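# Lift the ball off its ring with both hands

## Task

Grasp the ball between the two hands, raise it so it sits at least three finger-widths above its ring, and keep it motionless in the air, touching nothing but the hands at the end. The task fails if any motor of either hand reports moving in hand_stopped_by when the scene ends, or if anything ends up knocked or placed off the table.

## Robot and tools

Robot: a humanoid upper body on a stand past the table's -x edge, facing about +x, with two arms, left_arm (on the +y side, carrying a left hand) and right_arm (on the -y side, carrying a right hand). Each hand has five fingers driven by six motors. A loose object may occasionally get a brief shove from outside.

World frame: shared by all reported poses. z = 0 is the table top and +z is up; +x runs across the table away from the robot; the table's near edge is at x = 0.18 m. The origin lies roughly under the pelvis, which sits 0.01 to 0.14 m above the table. Shoulders are about 0.28 m above the pelvis, 0.06 m toward +x, and 0.10 m to either side. A hand point can be at most 0.62 m from its shoulder. The body may be slightly rotated or tilted, and printed positions get less accurate at long reach.

Hand point frame: a point fixed to the palm, 0.05 m in front of it, where index pad and thumb tip meet in a pinch. Its +z runs along the straightened fingers (fingertips 0.06 to 0.07 m beyond), +y points out of the palm, and +x runs across the palm toward the little finger on the right hand but toward the thumb on the left hand. Across the palm the hand extends 0.08 m on the little-finger side; on the thumb side 0.02 m if the thumb is turned fully in front, otherwise up to 0.09 m. A wrist bracket on the little-finger side protrudes 0.03 m past the point in +y and 0.11 m across the palm and can collide.

The row: 28 numbers, each in [-1, 1], always both arms. Order: left_arm dx, dy, dz, rx, ry, rz, then left_gripper little, ring, middle, index, thumb_bend, thumb_turn, force_limit, speed; then the same 14 for right_arm and right_gripper. dx..rz are an offset, not a pose: they are measured in that hand point's own axes from its measured pose at the start of the action (for a call's first action, the pose in the latest result for this scene). 1.0 equals 0.6 m or 180 degrees; rx, ry, rz form one rotation vector. Each row is relative to the start pose, not to the previous row. Finger numbers are absolute targets: +1 straight/open, -1 fully curled. thumb_bend +1 straight, -1 bent; thumb_turn +1 beside the palm, -1 opposite the fingers. A pinch is near index -0.22, thumb_bend -0.75, thumb_turn -0.57. force_limit maps -1..+1 to about 0..10 N at the fingertip (0..15 N for both thumb motors) and only stops closing motion. speed maps -1..+1 from near zero to full, where full crosses a finger's range in 0.6 s. There is no 'no change' value: to keep a hand as is, resend its last eight numbers, or, if none were sent yet, its hand_measured six plus hand_force_limit and hand_speed.

Tools:
- execute_actions(actions): a list of actions; each action is a table of up to 15 rows, one per 1/30 s step, and a short table repeats its final row to fill 15 steps. An empty list just returns state and images.
- move(target, speed, blocking): target is one 28-number row; its offsets count from the pose in this scene's most recent result showing one. Hand points travel straight toward their targets, finishing together, over 0.5 to 10 s (cut off at 10 s). speed is the path's top speed in m/s, 0.002 to 0.5, default 0.25; rotation is capped at twice that in rad/s. Hand numbers are sent at the start. Paths ignore obstacles and the other arm, can lag or overshoot, and run fast near full extension. blocking=false returns after 0.5 s while motion continues; until a result reports the move's end, rows and moves are rejected, so use wait or stop.
- wait(seconds): 0 to 10; arms hold their last command; returns early when a running move ends.
- stop(): brakes a running move; needs room, more when fast.
- zoom_image(camera, region): camera is cam_high, cam_left_wrist or cam_right_wrist; region [x0, y0, x1, y1] in pixels, at most 504 by 504.
- show_instructions(): shows the scene's reference pages.
- finished_scene(scene): ends scene number scene (1 to 2) after the last command settles; irreversible; the goal must then hold.

Motion details: each step the commanded pose is clipped to within 70 mm and 16 degrees of the measured one, then reached by damped IK, favouring position over orientation. After an action an arm stops at its last clipped pose, so long moves need more actions. Joints move at most 2.4 rad/s.

Results: the state line 'left_arm: … | right_arm: …' gives end_effector_position (m) and end_effector_quat_wxyz in the world frame. 'Hand target' is where the controller now drives each hand point. 'pose unreachable' means the clearance check altered or blocked that arm. hand_measured, hand_stopped_by, hand_load_n list six values in motor order; stopped_by is moving, target, force, stalled or fault (dead motor). hand_load_n is fingertip force, positive when pushed open; loads dropping near 0 signal a lost grip. The move: line gives the ending (done, off_target, moving, held, fault), limits (paced = pose clipped; held = steps blocked, after which the arm may jump fast) and distances to target. Joint torques are noisy and offset. Camera images come in order cam_high, cam_left_wrist, cam_right_wrist, each 672x504, with calibration lines when they change.

Gripping: turn the thumb in front before arriving; a wrapped hand holds 0.035 to 0.08 m objects across the palm. A motor starts only on a target change of at least 0.01, then runs until it arrives or hits force_limit, then locks (holds at least 15 N). Blocked motors read moving until their time runs out, then stalled. Close slowly (speed -0.9 or less) for a soft grip. To squeeze harder raise force_limit with a more-closed target; to loosen send a more-open one.

Avoid: arms striking or pressing each other (any part, including fingers and bracket); contact torque reaching joint limits (21.7 N m, wrist pitch and yaw 4.35 N m, held weight included), which freezes the arm 10 s; long heavy holds that overheat motors (warning from 90 °C, arm drops at 120 °C); drops, slips, slams, hard pushes, and anything leaving the table.

Each tool is called after "Emit:" by a JSON object that holds its "fn" and its "kwargs", one argument or row to a line.

Reference images:

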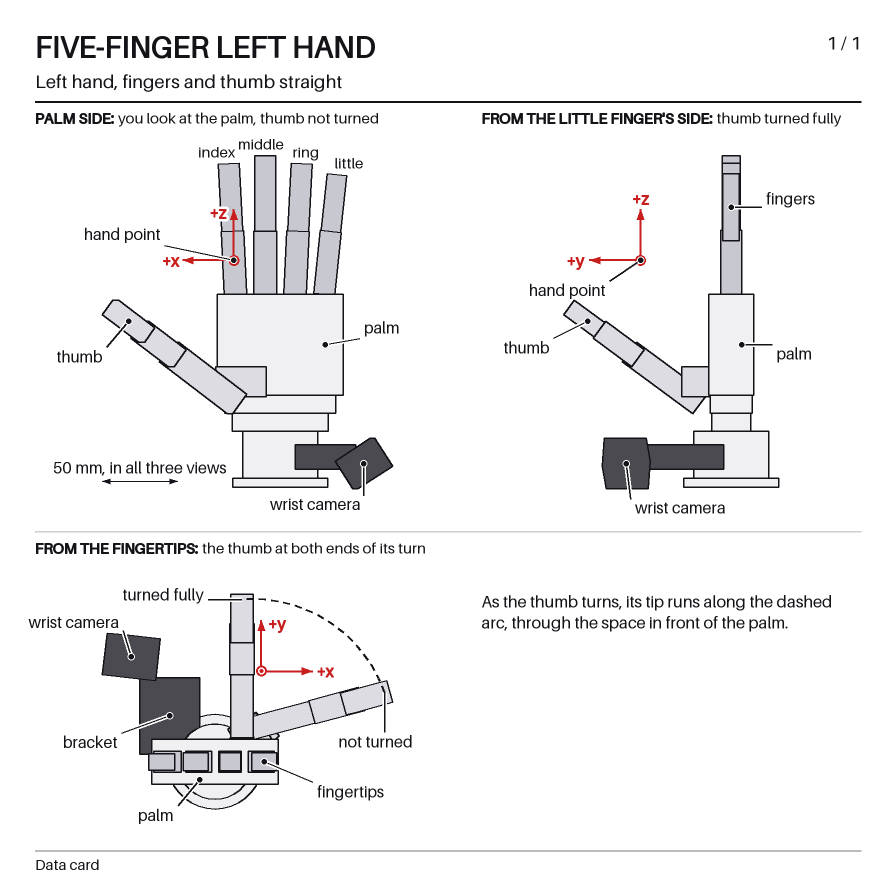

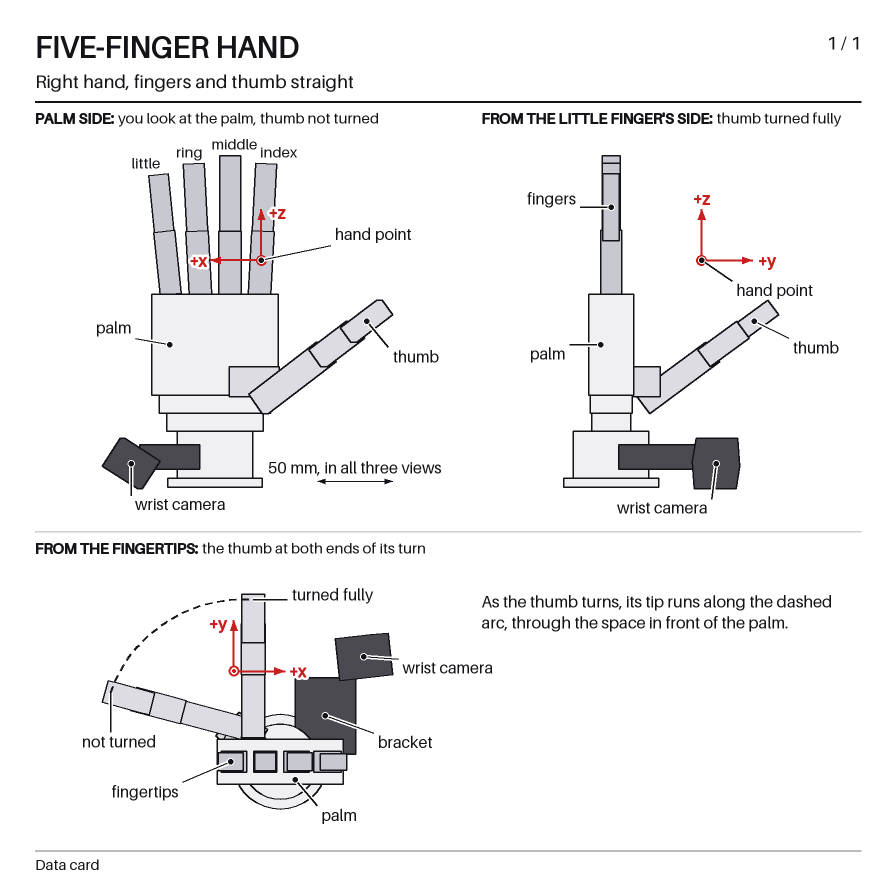

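## Session

Emit:
{"fn": "execute_actions", "kwargs": {
  "actions": []
}}

Scene clock: 0.00 s.
left_arm: end_effector_position=(+0.1577, +0.0788, +0.4684) hand_measured=(+1.000, +1.000, +1.000, +1.000, +1.000, +1.000) hand_load_n=(+0.0, +0.0, +0.0, +0.0, +0.0, +0.0) hand_stopped_by=(target, target, target, target, target, target) hand_force_limit=0.00 hand_speed=-0.80 end_effector_quat_wxyz=(+0.121, +0.103, -0.216, +0.963) | right_arm: end_effector_position=(+0.1650, -0.1189, +0.5396) hand_measured=(+1.000, +1.000, +1.000, +1.000, +1.000, +1.000) hand_load_n=(+0.0, +0.0, +0.0, +0.0, +0.0, +0.0) hand_stopped_by=(target, target, target, target, target, target) hand_force_limit=0.00 hand_speed=-0.80 end_effector_quat_wxyz=(+0.990, -0.132, +0.047, -0.008)
Joint positions: left_arm=[ 0.036  0.481  0.113 -0.605 -0.381 -1.005 -0.35 ] | right_arm=[-0.239 -0.419 -0.278 -0.49   0.513 -0.946  0.234]
Joint velocities: left_arm=[0.    0.003 0.008 0.002 0.011 0.    0.   ] | right_arm=[-0.012  0.002 -0.006  0.002  0.     0.     0.   ]
Joint torques (N m, as the arm reports them, + toward a larger angle): no reading
Hand target (left_arm): +0.158, +0.079, +0.468; +0.121, +0.103, -0.216, +0.963
Hand target (right_arm): +0.165, -0.119, +0.540; +0.990, -0.132, +0.047, -0.008

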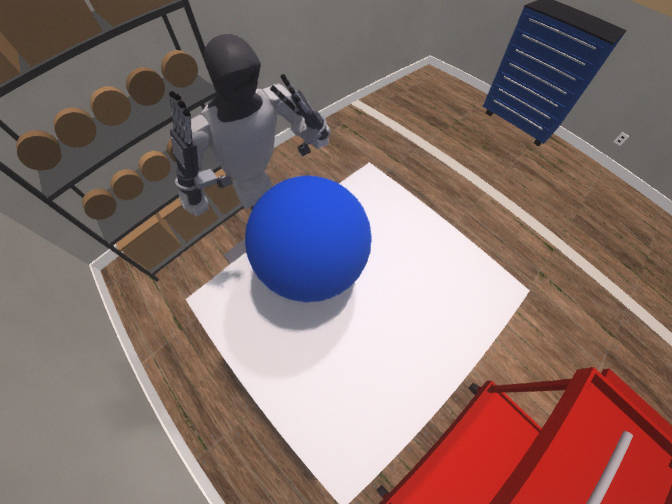

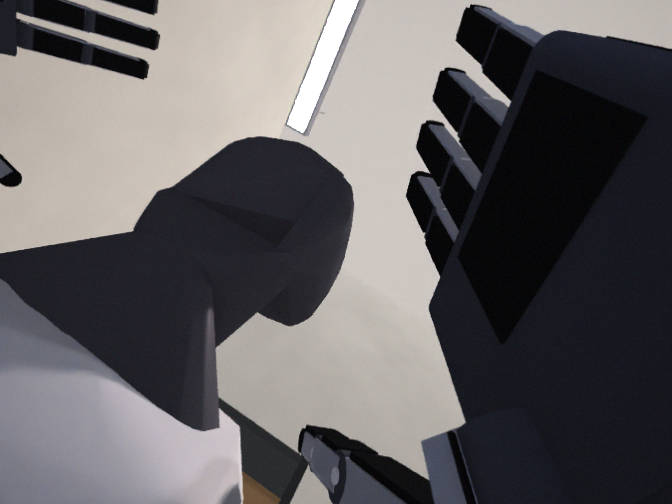

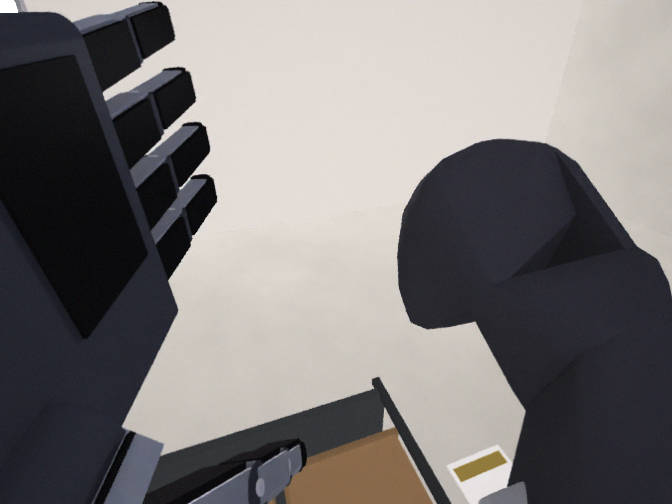

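Emit:
{"fn": "move", "kwargs": {
  "target": [-0.181,-0.25,-0.263,0.1655,-0.4226,-0.0467,1,1,1,1,1,1,0,-0.8, 0.228,-0.26,-0.362,0.0614,0.467,0.0693,1,1,1,1,1,1,0,-0.8]
}}

Scene clock: 20.97 s.
left_arm: end_effector_position=(+0.2829, +0.2613, +0.3607) hand_measured=(+1.000, +1.000, +1.000, +1.000, +1.000, +1.000) hand_load_n=(+0.0, +0.0, +0.0, +0.0, +0.0, +0.0) hand_stopped_by=(target, target, target, target, target, target) hand_force_limit=0.00 hand_speed=-0.80 end_effector_quat_wxyz=(-0.018, +0.712, -0.011, +0.702) | right_arm: end_effector_position=(+0.2789, -0.3415, +0.3729) hand_measured=(+1.000, +1.000, +1.000, +1.000, +1.000, +1.000) hand_load_n=(+0.0, +0.0, +0.0, +0.0, +0.0, +0.0) hand_stopped_by=(target, target, target, target, target, target) hand_force_limit=0.00 hand_speed=-0.80 end_effector_quat_wxyz=(+0.719, +0.004, +0.694, -0.030)
Joint positions: left_arm=[ 0.505  0.364  1.154 -0.793 -0.905  0.481 -0.466] | right_arm=[ 0.478 -0.896 -0.647  0.049  1.182 -0.171  0.592]
Joint velocities: left_arm=[ 0.    -0.003  0.    -0.005  0.005  0.01   0.   ] | right_arm=[-0.002  0.002  0.     0.     0.011  0.002  0.   ]
Joint torques (N m, as the arm reports them, + toward a larger angle): left_arm=[ 1.19  2.6   2.32 -1.18  0.   -1.12  0.07] | right_arm=[ 0.49 -6.45 -2.25 -0.38  0.32 -0.74 -0.03]
Hand target (left_arm): +0.283, +0.261, +0.361; -0.017, +0.712, -0.012, +0.702
Hand target (right_arm): +0.279, -0.342, +0.373; +0.719, +0.006, +0.695, -0.030
Off the commanded pose (left_arm): 0.004 m, 3 deg.
Off the commanded pose (right_arm): 0.018 m, 4 deg.
move: off_target (left_arm, right_arm)
camera_calibration (this result's frames):
cam_left_wrist: T_world_to_cam=[[-0.0553779, 0.997083, -0.0525161, -0.238223], [-0.585517, 0.0101743, 0.810596, -0.137445], [0.808766, 0.0756382, 0.583246, -0.333685], [0, 0, 0, 1]] pos_world=[0.176205, 0.264166, 0.293523]
cam_right_wrist: T_world_to_cam=[[0.0530247, 0.998311, -0.0237441, 0.32995], [-0.609419, 0.0511869, 0.791194, -0.108672], [0.791073, -0.0274828, 0.611104, -0.325977], [0, 0, 0, 1]] pos_world=[0.174149, -0.332789, 0.293021]

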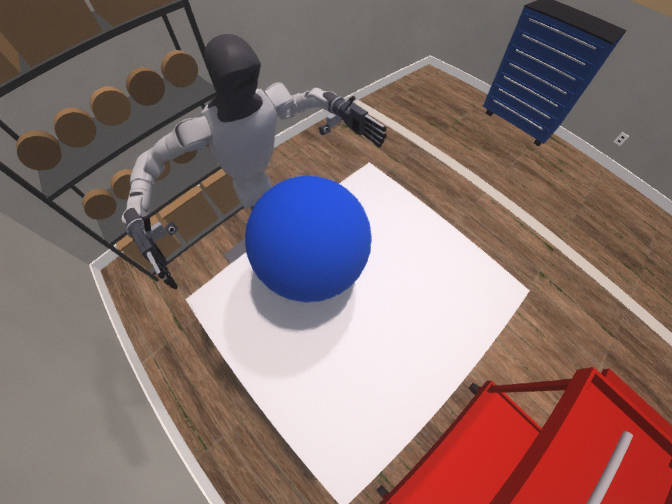

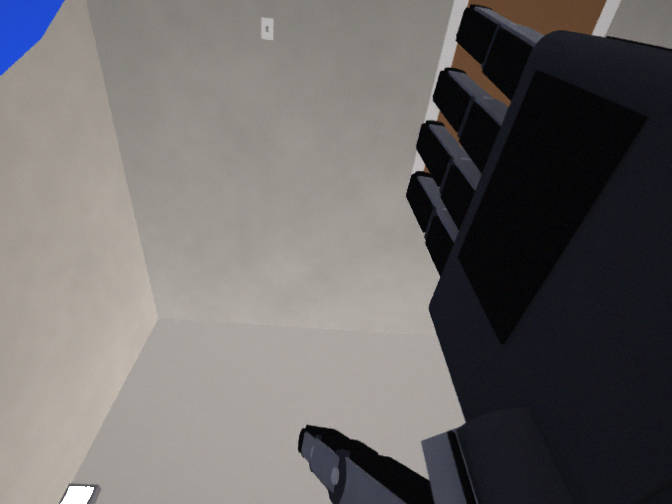

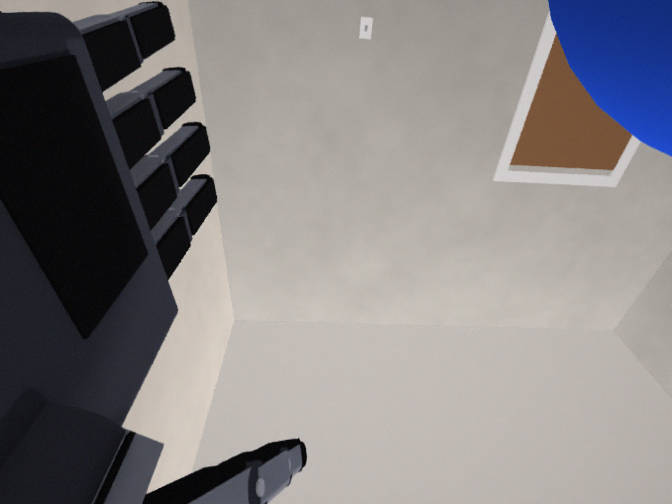

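Emit:
{"fn": "move", "kwargs": {
  "target": [-0.267,0.068,0.162,0,0,0,1,1,1,1,1,1,0,-0.8, 0.288,0.085,0.168,0,0,0,1,1,1,1,1,1,0,-0.8]
}}

Scene clock: 25.57 s.
left_arm: end_effector_position=(+0.3719, +0.2177, +0.1933) hand_measured=(+1.000, +1.000, +1.000, +1.000, +1.000, +1.000) hand_load_n=(+0.0, +0.0, +0.0, +0.0, +0.0, +0.0) hand_stopped_by=(target, target, target, target, target, target) hand_force_limit=0.00 hand_speed=-0.80 end_effector_quat_wxyz=(-0.009, +0.715, -0.010, +0.699) | right_arm: end_effector_position=(+0.3864, -0.2928, +0.1932) hand_measured=(+1.000, +1.000, +1.000, +1.000, +1.000, +1.000) hand_load_n=(+0.0, +0.0, +0.0, +0.0, +0.0, +0.0) hand_stopped_by=(target, target, target, target, target, target) hand_force_limit=0.00 hand_speed=-0.80 end_effector_quat_wxyz=(+0.692, +0.019, +0.721, -0.035)
Joint positions: left_arm=[ 0.003  0.151  0.567  0.124 -0.172 -0.285 -0.5  ] | right_arm=[-0.549 -0.502 -0.212  1.397  0.673 -0.812  0.764]
Joint velocities: left_arm=[-0.002  0.002 -0.005  0.     0.002 -0.002  0.   ] | right_arm=[-0.173  0.009 -0.117  0.362 -0.002 -0.166  0.193]
Joint torques (N m, as the arm reports them, + toward a larger angle): left_arm=[-1.26  2.61 -0.07 -1.5   0.32 -1.33 -0.22] | right_arm=[-3.8  -6.64 -0.36 -0.75  0.41 -0.85 -0.02]
Hand target (left_arm): +0.372, +0.218, +0.194; -0.010, +0.714, -0.011, +0.700
Hand target (right_arm): +0.386, -0.293, +0.194; +0.694, +0.022, +0.719, -0.035
Off the commanded pose (left_arm): 0.013 m, 1 deg.
Off the commanded pose (right_arm): 0.013 m, 5 deg.
move: off_target (left_arm, right_arm)
camera_calibration (this result's frames):
cam_left_wrist: T_world_to_cam=[[-0.046649, 0.996729, -0.0659867, -0.19921], [-0.579289, 0.0268226, 0.814681, 0.044059], [0.813786, 0.0762294, 0.576143, -0.305437], [0, 0, 0, 1]] pos_world=[0.26479, 0.22066, 0.126936]
cam_right_wrist: T_world_to_cam=[[0.0803323, 0.996682, -0.0130887, 0.258319], [-0.54714, 0.0550678, 0.835228, 0.0651241], [0.833177, -0.0599344, 0.549749, -0.313796], [0, 0, 0, 1]] pos_world=[0.276328, -0.279856, 0.121496]

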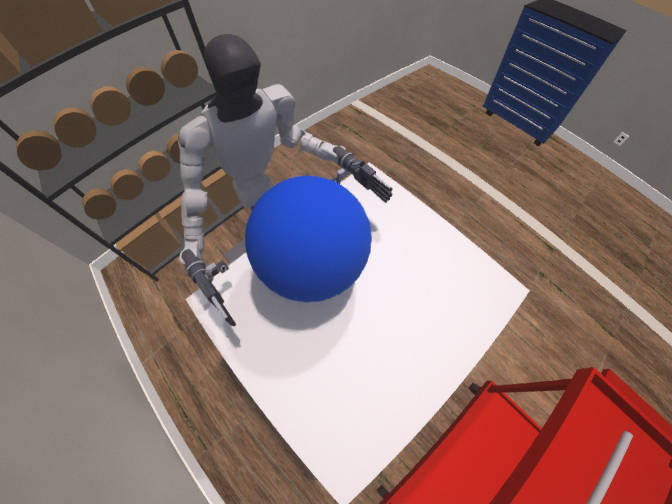

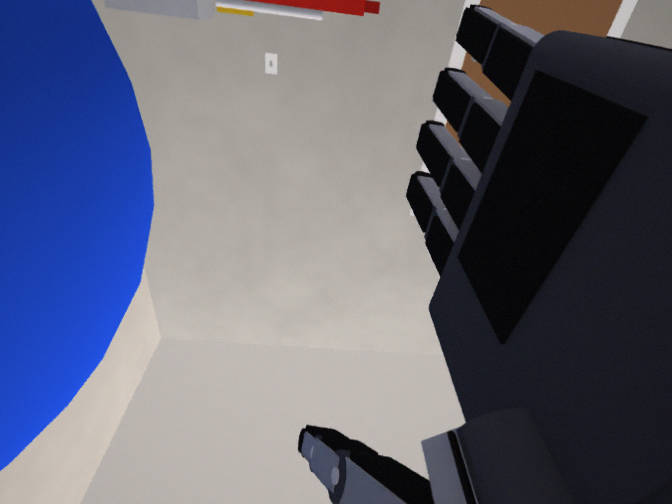

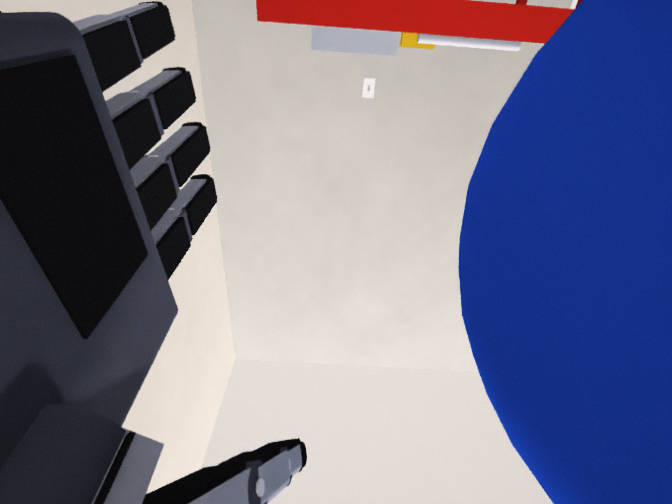

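Emit:
{"fn": "move", "kwargs": {
  "target": [0,0.155,0,0,0,0,1,1,1,1,1,1,0,-0.8, 0,0.135,0,0,0,0,1,1,1,1,1,1,0,-0.8],
  "speed": 0.1
}}

Scene clock: 31.47 s.
left_arm: end_effector_position=(+0.3720, +0.1270, +0.1952) hand_measured=(+1.000, +1.000, +1.000, +1.000, +1.000, +1.000) hand_load_n=(+0.0, +0.0, +0.0, +0.0, +0.0, +0.0) hand_stopped_by=(target, target, target, target, target, target) hand_force_limit=0.00 hand_speed=-0.80 end_effector_quat_wxyz=(-0.006, +0.713, -0.004, +0.701) | right_arm: end_effector_position=(+0.3894, -0.2165, +0.1864) hand_measured=(+1.000, +1.000, +1.000, +1.000, +1.000, +1.000) hand_load_n=(+0.0, +0.0, +0.0, +0.0, +0.0, +0.0) hand_stopped_by=(target, target, target, target, target, target) hand_force_limit=0.00 hand_speed=-0.80 end_effector_quat_wxyz=(+0.689, +0.017, +0.724, -0.041)
Joint positions: left_arm=[ 0.103 -0.022  0.226 -0.061  0.019 -0.285 -0.164] | right_arm=[-0.202 -0.38   0.021  0.586  0.483 -0.55   0.18 ]
Joint velocities: left_arm=[-0.014 -0.005  0.003  0.009 -0.012  0.     0.   ] | right_arm=[-0.009  0.006  0.    -0.015  0.     0.006 -0.003]
Joint torques (N m, as the arm reports them, + toward a larger angle): left_arm=[-0.94  0.22 -1.16 -1.56  0.42 -1.41  0.13] | right_arm=[-2.48 -4.97 -0.35 -1.72 -0.18 -0.91 -0.17]
Hand target (left_arm): +0.372, +0.127, +0.195; -0.008, +0.713, -0.006, +0.701
Hand target (right_arm): +0.389, -0.216, +0.185; +0.687, +0.014, +0.725, -0.042
Off the commanded pose (left_arm): 0.005 m, 1 deg.
Off the commanded pose (right_arm): 0.007 m, 1 deg.
joint sent to its limit (left arm) — the command would take joint 2 (shoulder roll) past its lower limit, so that joint was sent only as far as its limit.
move: off_target (left_arm, right_arm)
camera_calibration (this result's frames):
cam_left_wrist: T_world_to_cam=[[-0.0499074, 0.995499, -0.0805678, -0.104427], [-0.584016, 0.0363516, 0.810928, 0.0462647], [0.810207, 0.0875242, 0.579573, -0.300467], [0, 0, 0, 1]] pos_world=[0.265248, 0.128573, 0.128212]
cam_right_wrist: T_world_to_cam=[[0.0854785, 0.996018, -0.0253471, 0.182066], [-0.538843, 0.0676125, 0.839688, 0.0668951], [0.838058, -0.0581171, 0.542477, -0.308157], [0, 0, 0, 1]] pos_world=[0.278737, -0.203773, 0.115612]

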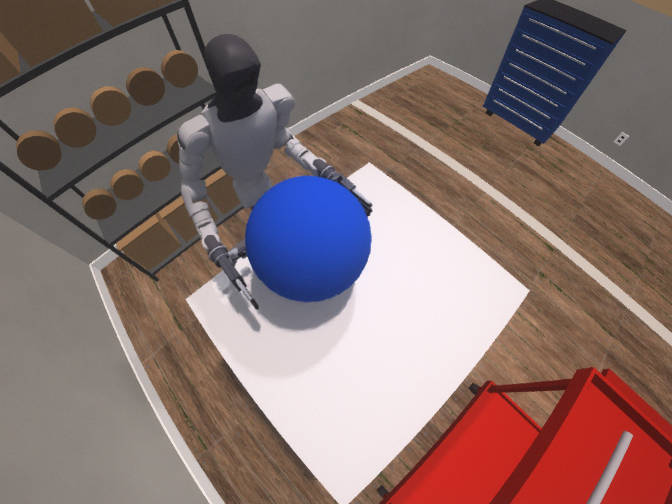

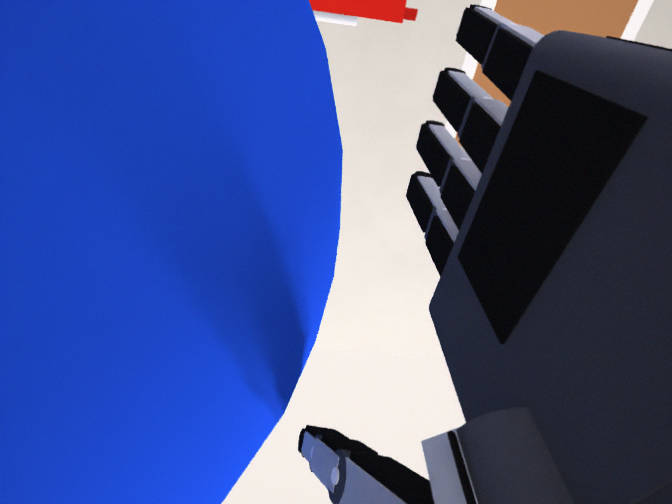

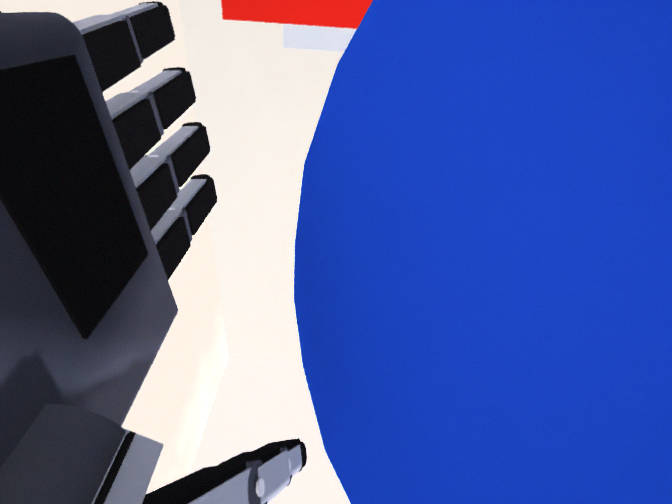

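Emit:
{"fn": "move", "kwargs": {
  "target": [0,0.07,0,0,0,0,1,1,1,1,1,1,0,-0.8, 0,0.075,0,0,0,0,1,1,1,1,1,1,0,-0.8],
  "speed": 0.05
}}

Scene clock: 35.67 s.
left_arm: end_effector_position=(+0.3741, +0.1144, +0.1976) hand_measured=(+1.000, +1.000, +1.000, +1.000, +1.000, +1.000) hand_load_n=(+0.0, +0.0, +0.0, +0.0, -1.0, +1.0) hand_stopped_by=(target, target, target, target, target, target) hand_force_limit=0.00 hand_speed=-0.80 end_effector_quat_wxyz=(-0.028, +0.711, +0.040, +0.702) | right_arm: end_effector_position=(+0.3904, -0.2068, +0.1854) hand_measured=(+1.000, +1.000, +1.000, +1.000, +1.000, +1.000) hand_load_n=(+0.0, +0.0, +0.0, +0.0, -1.5, +1.0) hand_stopped_by=(target, target, target, target, target, target) hand_force_limit=0.00 hand_speed=-0.80 end_effector_quat_wxyz=(+0.685, +0.059, +0.722, -0.074)
Joint positions: left_arm=[ 0.129  0.002  0.038 -0.067  0.027 -0.3    0.109] | right_arm=[-0.152 -0.356  0.135  0.453  0.452 -0.52  -0.083]
Joint velocities: left_arm=[ 0.015  0.089 -0.089  0.002 -0.063  0.     0.098] | right_arm=[-0.005 -0.075  0.117  0.003  0.071 -0.034 -0.075]
Joint torques (N m, as the arm reports them, + toward a larger angle): left_arm=[-1.51 -0.02 -6.37 -1.28  1.39 -0.98 -2.37] | right_arm=[-3.4  -2.6   2.36 -2.33 -1.6  -0.91  1.29]
Hand target (left_arm): +0.371, +0.086, +0.197; -0.003, +0.711, +0.000, +0.703
Hand target (right_arm): +0.390, -0.173, +0.183; +0.687, +0.013, +0.725, -0.044
Off the commanded pose (left_arm): 0.030 m, 6 deg.
Off the commanded pose (right_arm): 0.035 m, 6 deg.
move: off_target (left_arm, right_arm)
camera_calibration (this result's frames):
cam_left_wrist: T_world_to_cam=[[-0.141252, 0.983811, -0.110289, -0.0502549], [-0.590274, 0.00573834, 0.807182, 0.0525749], [0.794748, 0.179117, 0.579908, -0.307189], [0, 0, 0, 1]] pos_world=[0.268073, 0.104162, 0.130161]
cam_right_wrist: T_world_to_cam=[[0.19101, 0.981471, -0.0151556, 0.126251], [-0.529125, 0.115956, 0.840583, 0.0736208], [0.826766, -0.15254, 0.54147, -0.322817], [0, 0, 0, 1]] pos_world=[0.281734, -0.181692, 0.114825]

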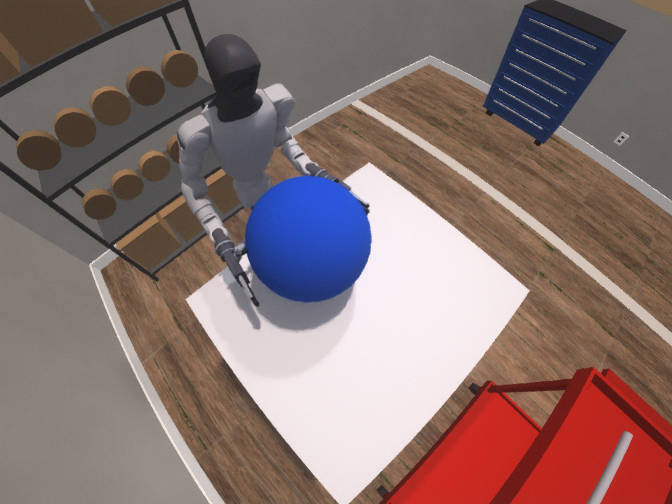

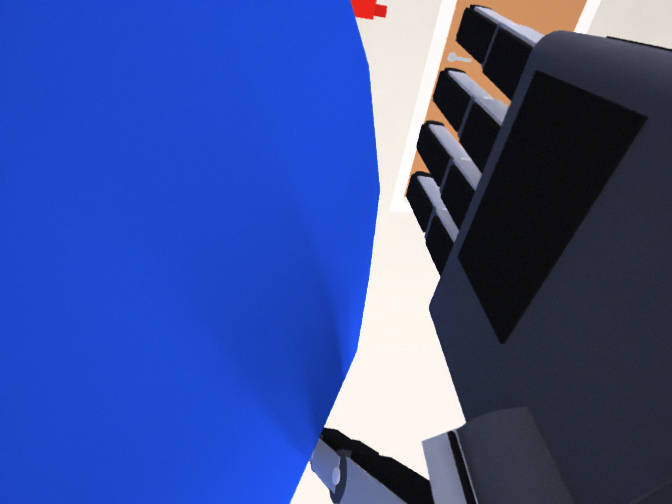

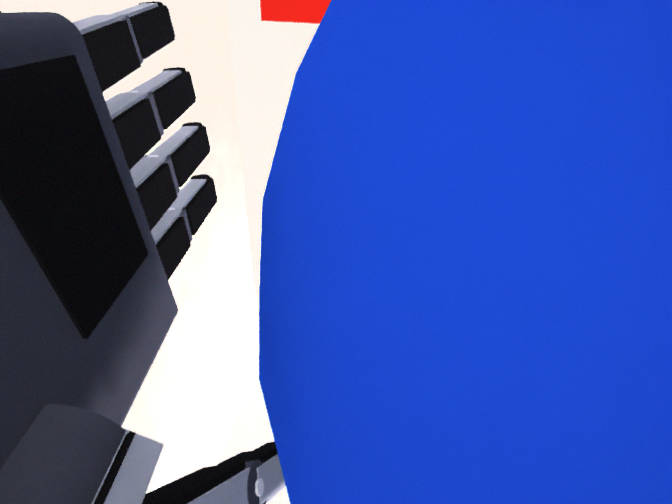

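Emit:
{"fn": "move", "kwargs": {
  "target": [0,0.02,0,0,0,0,-0.3,-0.3,-0.3,-0.3,1,1,0,-0.6, 0,0.02,0,0,0,0,-0.3,-0.3,-0.3,-0.3,1,1,0,-0.6],
  "speed": 0.05
}}

Scene clock: 42.07 s.
left_arm: end_effector_position=(+0.3759, +0.1228, +0.1955) hand_measured=(+0.026, +0.314, +0.448, +0.426, +1.000, +1.000) hand_load_n=(+4.5, +0.0, +0.0, +0.0, +0.0, +0.0) hand_stopped_by=(force, force, force, force, target, target) hand_force_limit=0.00 hand_speed=-0.60 end_effector_quat_wxyz=(-0.054, +0.711, +0.056, +0.699) | right_arm: end_effector_position=(+0.3909, -0.2218, +0.1863) hand_measured=(-0.300, -0.018, +0.182, +0.158, +1.000, +1.000) hand_load_n=(+0.0, +4.5, +0.0, +0.5, +0.0, +0.0) hand_stopped_by=(target, force, force, force, target, target) hand_force_limit=0.00 hand_speed=-0.60 end_effector_quat_wxyz=(+0.682, +0.083, +0.719, -0.105)
Joint positions: left_arm=[ 0.13   0.067 -0.035 -0.063  0.005 -0.298  0.255] | right_arm=[-0.153 -0.41   0.216  0.442  0.499 -0.538 -0.22 ]
Joint velocities: left_arm=[-0.005  0.011 -0.018 -0.003 -0.018  0.     0.031] | right_arm=[-0.023 -0.025  0.037  0.017  0.035 -0.019 -0.027]
Joint torques (N m, as the arm reports them, + toward a larger angle): left_arm=[-1.74 -0.55 -4.74 -1.51  0.45 -1.38 -1.78] | right_arm=[-3.08 -2.69  1.72 -2.07 -0.42 -1.07  1.19]
Hand target (left_arm): +0.375, +0.103, +0.199; -0.026, +0.710, +0.042, +0.703
Hand target (right_arm): +0.392, -0.195, +0.185; +0.685, +0.057, +0.722, -0.076
Off the commanded pose (left_arm): 0.020 m, 4 deg.
Off the commanded pose (right_arm): 0.027 m, 5 deg.
move: off_target (left_arm, right_arm)
camera_calibration (this result's frames):
cam_left_wrist: T_world_to_cam=[[-0.201048, 0.974983, -0.0948078, -0.0378746], [-0.584163, -0.0416382, 0.810568, 0.0582234], [0.786342, 0.218346, 0.57792, -0.310185], [0, 0, 0, 1]] pos_world=[0.270309, 0.107079, 0.128477]
cam_right_wrist: T_world_to_cam=[[0.26737, 0.963197, -0.0276708, 0.10923], [-0.516052, 0.167382, 0.840044, 0.0813098], [0.813759, -0.210323, 0.541813, -0.33381], [0, 0, 0, 1]] pos_world=[0.284396, -0.189027, 0.115581]

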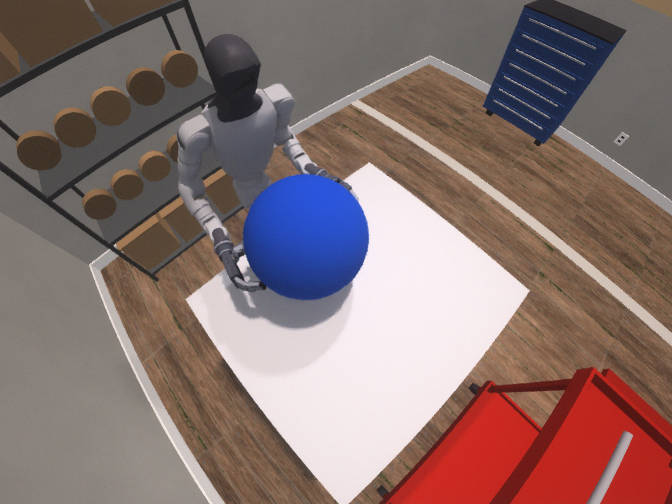

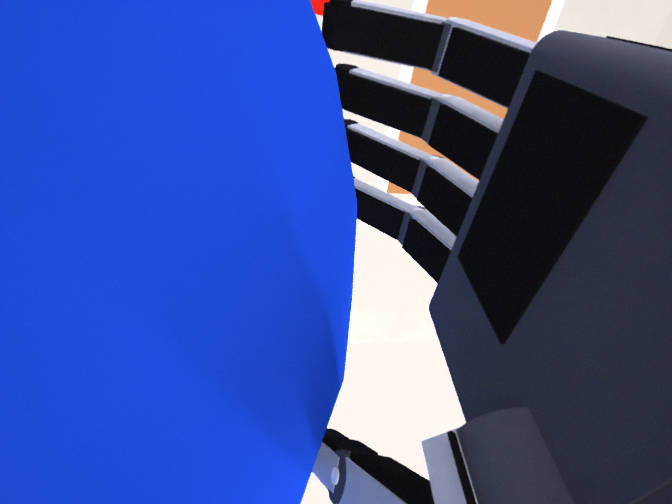

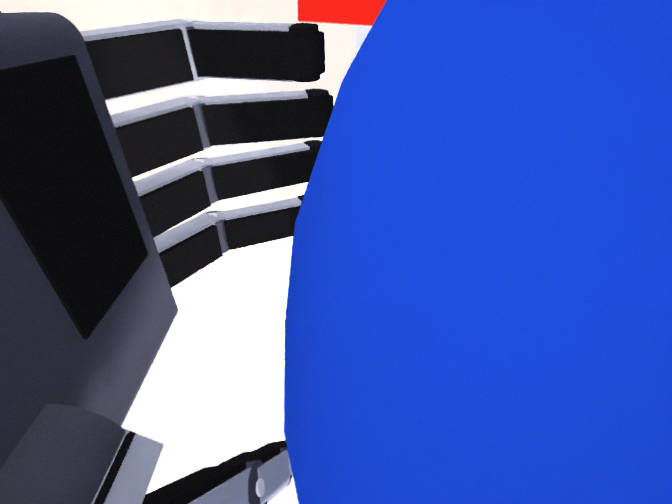

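Emit:
{"fn": "move", "kwargs": {
  "target": [0.17,0.045,0,-0.03,0,0,-0.3,-0.3,-0.3,-0.3,1,1,0,-0.6, -0.17,0.045,0,-0.03,0,0,-0.3,-0.3,-0.3,-0.3,1,1,0,-0.6],
  "speed": 0.06
}}

Scene clock: 47.87 s.
left_arm: end_effector_position=(+0.3882, +0.1359, +0.2916) hand_measured=(+0.026, +0.314, +0.448, +0.426, +1.000, +1.000) hand_load_n=(+8.5, +0.0, +0.0, +0.0, +0.0, +0.0) hand_stopped_by=(force, force, force, force, target, target) hand_force_limit=0.00 hand_speed=-0.60 end_effector_quat_wxyz=(-0.085, +0.712, +0.058, +0.694) | right_arm: end_effector_position=(+0.4016, -0.2264, +0.2848) hand_measured=(-0.300, -0.018, +0.182, +0.158, +1.000, +1.000) hand_load_n=(+4.5, +1.0, +0.0, +0.0, +0.0, +0.0) hand_stopped_by=(target, force, force, force, target, target) hand_force_limit=0.00 hand_speed=-0.60 end_effector_quat_wxyz=(+0.676, +0.083, +0.722, -0.117)
Joint positions: left_arm=[ 0.079  0.191 -0.047 -0.767 -0.079  0.466  0.394] | right_arm=[-0.075 -0.832  0.228 -0.249  0.79  -0.108 -0.564]
Joint velocities: left_arm=[-0.015  0.021 -0.003  0.002 -0.035  0.     0.025] | right_arm=[-0.023 -0.06   0.043  0.     0.02  -0.049 -0.035]
Joint torques (N m, as the arm reports them, + toward a larger angle): left_arm=[-4.51 -0.13 -7.37 -3.45 -1.29 -3.08 -3.64] | right_arm=[-6.31 -4.    0.3  -4.84 -0.74 -2.31  2.1 ]
Hand target (left_arm): +0.384, +0.101, +0.299; -0.021, +0.712, +0.029, +0.702
Hand target (right_arm): +0.400, -0.191, +0.290; +0.687, +0.045, +0.722, -0.073
Off the commanded pose (left_arm): 0.040 m, 8 deg.
Off the commanded pose (right_arm): 0.033 m, 7 deg.
move: off_target (left_arm, right_arm)
camera_calibration (this result's frames):
cam_left_wrist: T_world_to_cam=[[-0.246939, 0.967584, -0.0529438, -0.0324988], [-0.571453, -0.101282, 0.814361, -0.00988767], [0.7826, 0.231352, 0.577939, -0.378575], [0, 0, 0, 1]] pos_world=[0.282597, 0.118028, 0.225125]
cam_right_wrist: T_world_to_cam=[[0.28376, 0.957819, -0.0454131, 0.11086], [-0.501695, 0.188657, 0.844222, 0.0026618], [0.81718, -0.216773, 0.534066, -0.39745], [0, 0, 0, 1]] pos_world=[0.294666, -0.192842, 0.215052]

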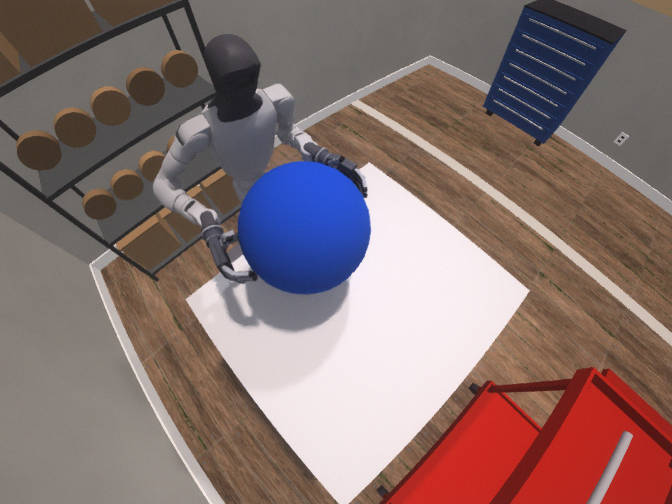

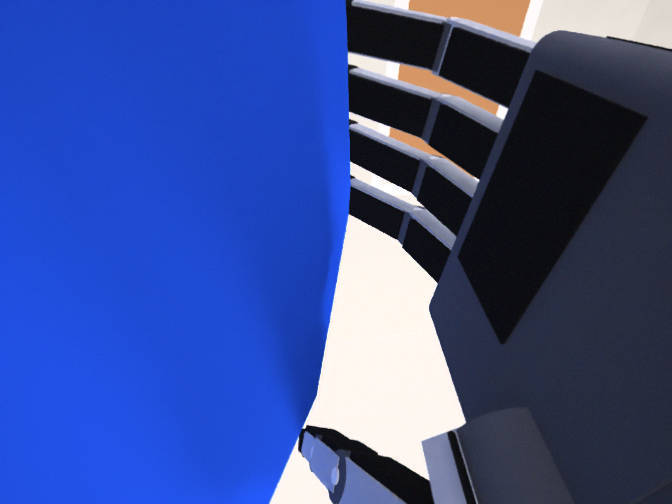

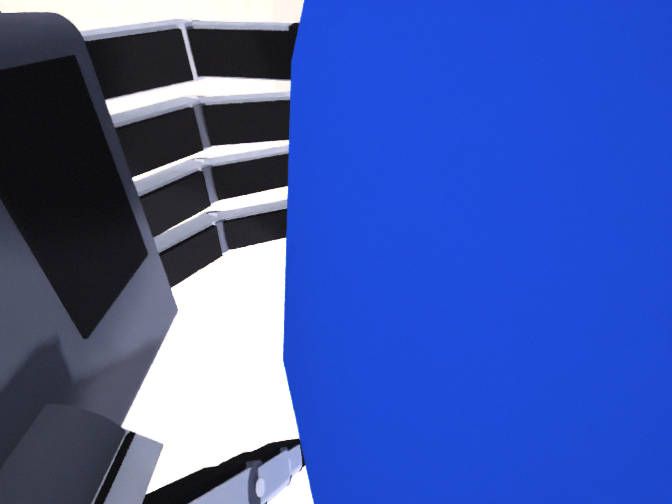

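Emit:
{"fn": "move", "kwargs": {
  "target": [-0.1,0.03,0,-0.02,0,0,-0.3,-0.3,-0.3,-0.3,1,1,0,-0.6, 0.1,0.03,0,-0.02,0,0,-0.3,-0.3,-0.3,-0.3,1,1,0,-0.6],
  "speed": 0.05
}}

Emit:
{"fn": "move", "kwargs": {
  "target": [0,-0.08,0,-0.04,0,0,1,1,1,1,1,1,0,-0.3, 0,-0.08,0,-0.04,0,0,1,1,1,1,1,1,0,-0.3],
  "speed": 0.08
}}

Scene clock: 54.63 s.
left_arm: end_effector_position=(+0.3888, +0.1314, +0.2324) hand_measured=(+0.026, +0.314, +0.448, +0.426, +1.000, +1.000) hand_load_n=(+3.0, +0.0, +0.0, +0.0, +0.0, +0.0) hand_stopped_by=(force, force, force, force, target, target) hand_force_limit=0.00 hand_speed=-0.60 end_effector_quat_wxyz=(-0.081, +0.711, +0.043, +0.697) | right_arm: end_effector_position=(+0.4039, -0.2276, +0.2286) hand_measured=(-0.300, -0.018, +0.182, +0.158, +1.000, +1.000) hand_load_n=(+0.0, +2.0, +0.0, +0.0, +0.0, +0.0) hand_stopped_by=(target, force, force, force, target, target) hand_force_limit=0.00 hand_speed=-0.60 end_effector_quat_wxyz=(+0.680, +0.079, +0.720, -0.113)
Joint positions: left_arm=[ 0.116  0.215 -0.097 -0.351 -0.06   0.009  0.383] | right_arm=[-0.158 -0.674  0.365  0.15   0.682 -0.387 -0.429]
Joint velocities: left_arm=[-0.017  0.008 -0.012  0.015  0.    -0.003  0.   ] | right_arm=[-0.009 -0.021  0.023  0.     0.    -0.018 -0.007]
Joint torques (N m, as the arm reports them, + toward a larger angle): left_arm=[-1.44  0.17 -3.23 -1.95  0.32 -1.24 -1.26] | right_arm=[-3.14 -3.95  0.29 -1.54 -0.51 -0.71  0.72]
Hand target (left_arm): +0.388, +0.119, +0.231; -0.061, +0.714, +0.034, +0.696
Hand target (right_arm): +0.403, -0.212, +0.223; +0.678, +0.064, +0.726, -0.096
Off the commanded pose (left_arm): 0.011 m, 2 deg.
Off the commanded pose (right_arm): 0.017 m, 3 deg.
move: off_target (left_arm, right_arm)
camera_calibration (this result's frames):
cam_left_wrist: T_world_to_cam=[[-0.219691, 0.974811, -0.038451, -0.0460891], [-0.577011, -0.098057, 0.810829, 0.040745], [0.786635, 0.200319, 0.584019, -0.342671], [0, 0, 0, 1]] pos_world=[0.282942, 0.117567, 0.165317]
cam_right_wrist: T_world_to_cam=[[0.271795, 0.96137, -0.0435366, 0.113948], [-0.511421, 0.182614, 0.839703, 0.0551308], [0.815215, -0.205961, 0.541299, -0.367921], [0, 0, 0, 1]] pos_world=[0.297159, -0.195392, 0.157823]

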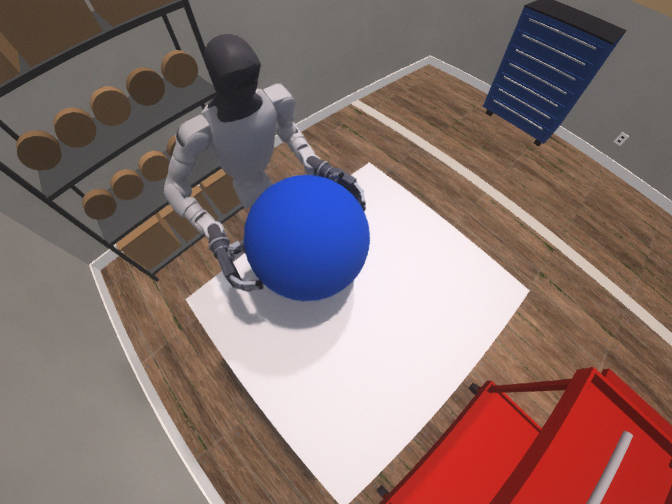

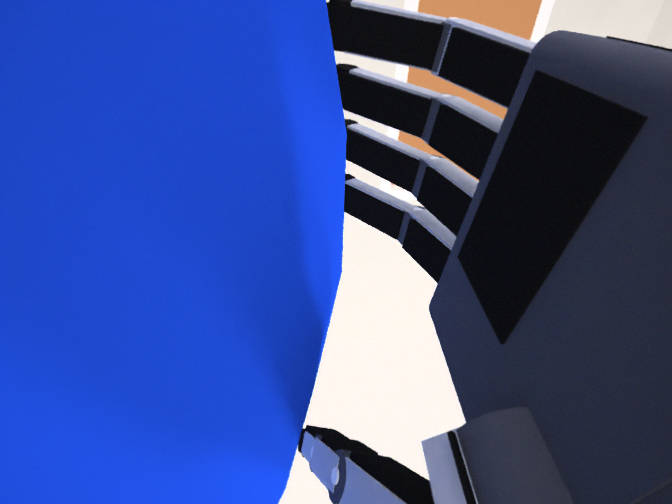

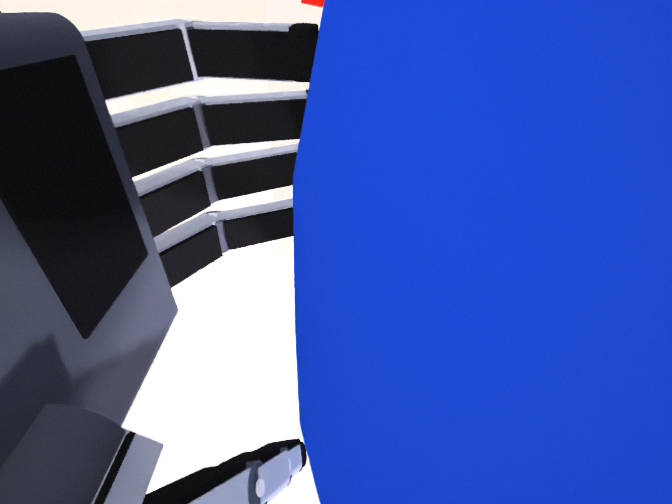

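Scene clock: 56.03 s.
left_arm: end_effector_position=(+0.3814, +0.1765, +0.2356) hand_measured=(+1.000, +1.000, +1.000, +1.000, +1.000, +1.000) hand_load_n=(+0.0, +0.0, +0.0, +0.0, +0.0, +0.0) hand_stopped_by=(target, target, target, target, target, target) hand_force_limit=0.00 hand_speed=-0.30 end_effector_quat_wxyz=(-0.039, +0.714, -0.007, +0.699) | right_arm: end_effector_position=(+0.3936, -0.2742, +0.2326) hand_measured=(+1.000, +1.000, +1.000, +1.000, +1.000, +1.000) hand_load_n=(+0.0, +0.0, +0.0, +0.0, +0.0, +0.0) hand_stopped_by=(target, target, target, target, target, target) hand_force_limit=0.00 hand_speed=-0.30 end_effector_quat_wxyz=(+0.685, +0.038, +0.725, -0.066)
Joint positions: left_arm=[ 0.175  0.412  0.122 -0.291 -0.31  -0.082  0.092] | right_arm=[-0.165 -0.77   0.254  0.422  0.892 -0.504  0.036]
Joint velocities: left_arm=[ 0.    -0.003  0.     0.002  0.     0.     0.   ] | right_arm=[ 0.005  0.002  0.008 -0.015  0.008  0.     0.   ]
Joint torques (N m, as the arm reports them, + toward a larger angle): left_arm=[-0.63  2.26  1.42 -1.42  0.19 -1.42 -0.17] | right_arm=[-2.93 -6.29 -1.66 -0.76  0.09 -1.08  0.  ]
Hand target (left_arm): +0.381, +0.177, +0.235; -0.038, +0.714, -0.005, +0.699
Hand target (right_arm): +0.394, -0.275, +0.234; +0.687, +0.041, +0.723, -0.065
Off the commanded pose (left_arm): 0.002 m, 1 deg.
Off the commanded pose (right_arm): 0.003 m, 0 deg.
move: done
camera_calibration (this result's frames):
cam_left_wrist: T_world_to_cam=[[-0.090896, 0.995456, -0.0283677, -0.146669], [-0.581791, -0.0299617, 0.812786, 0.0276287], [0.808243, 0.0903831, 0.581871, -0.336112], [0, 0, 0, 1]] pos_world=[0.274403, 0.177209, 0.168957]
cam_right_wrist: T_world_to_cam=[[0.149887, 0.988199, -0.0315631, 0.21431], [-0.528247, 0.107027, 0.842319, 0.0402385], [0.835757, -0.10958, 0.538055, -0.352242], [0, 0, 0, 1]] pos_world=[0.283522, -0.254686, 0.162396]

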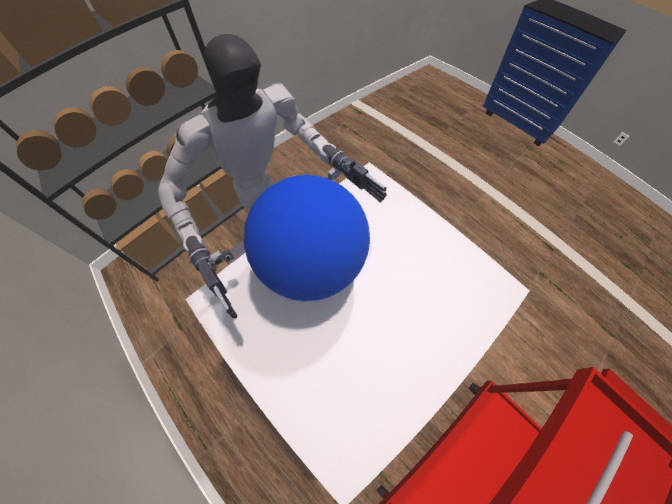

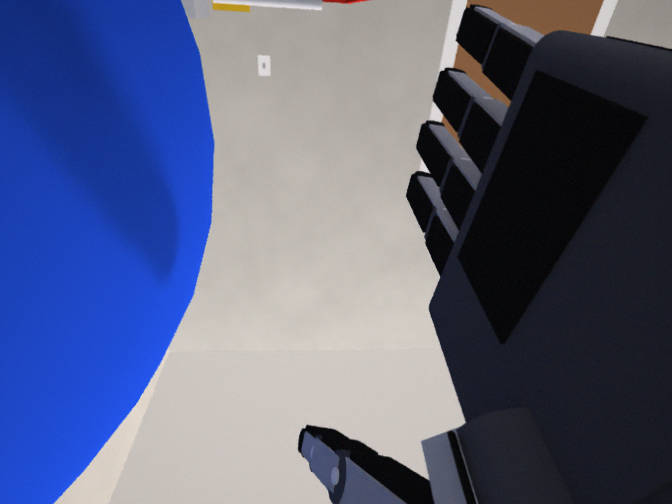

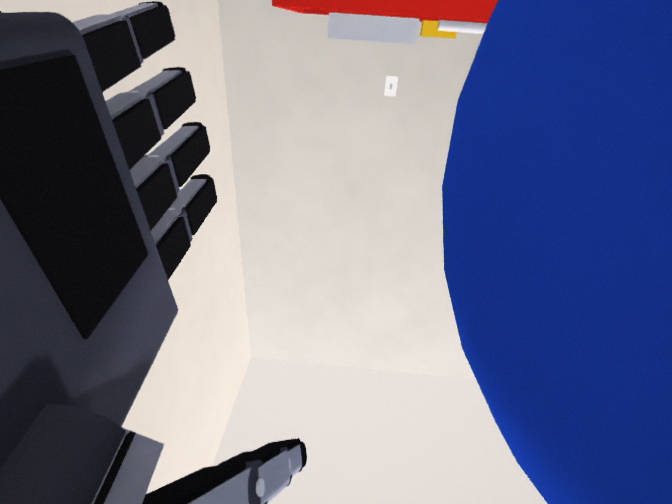

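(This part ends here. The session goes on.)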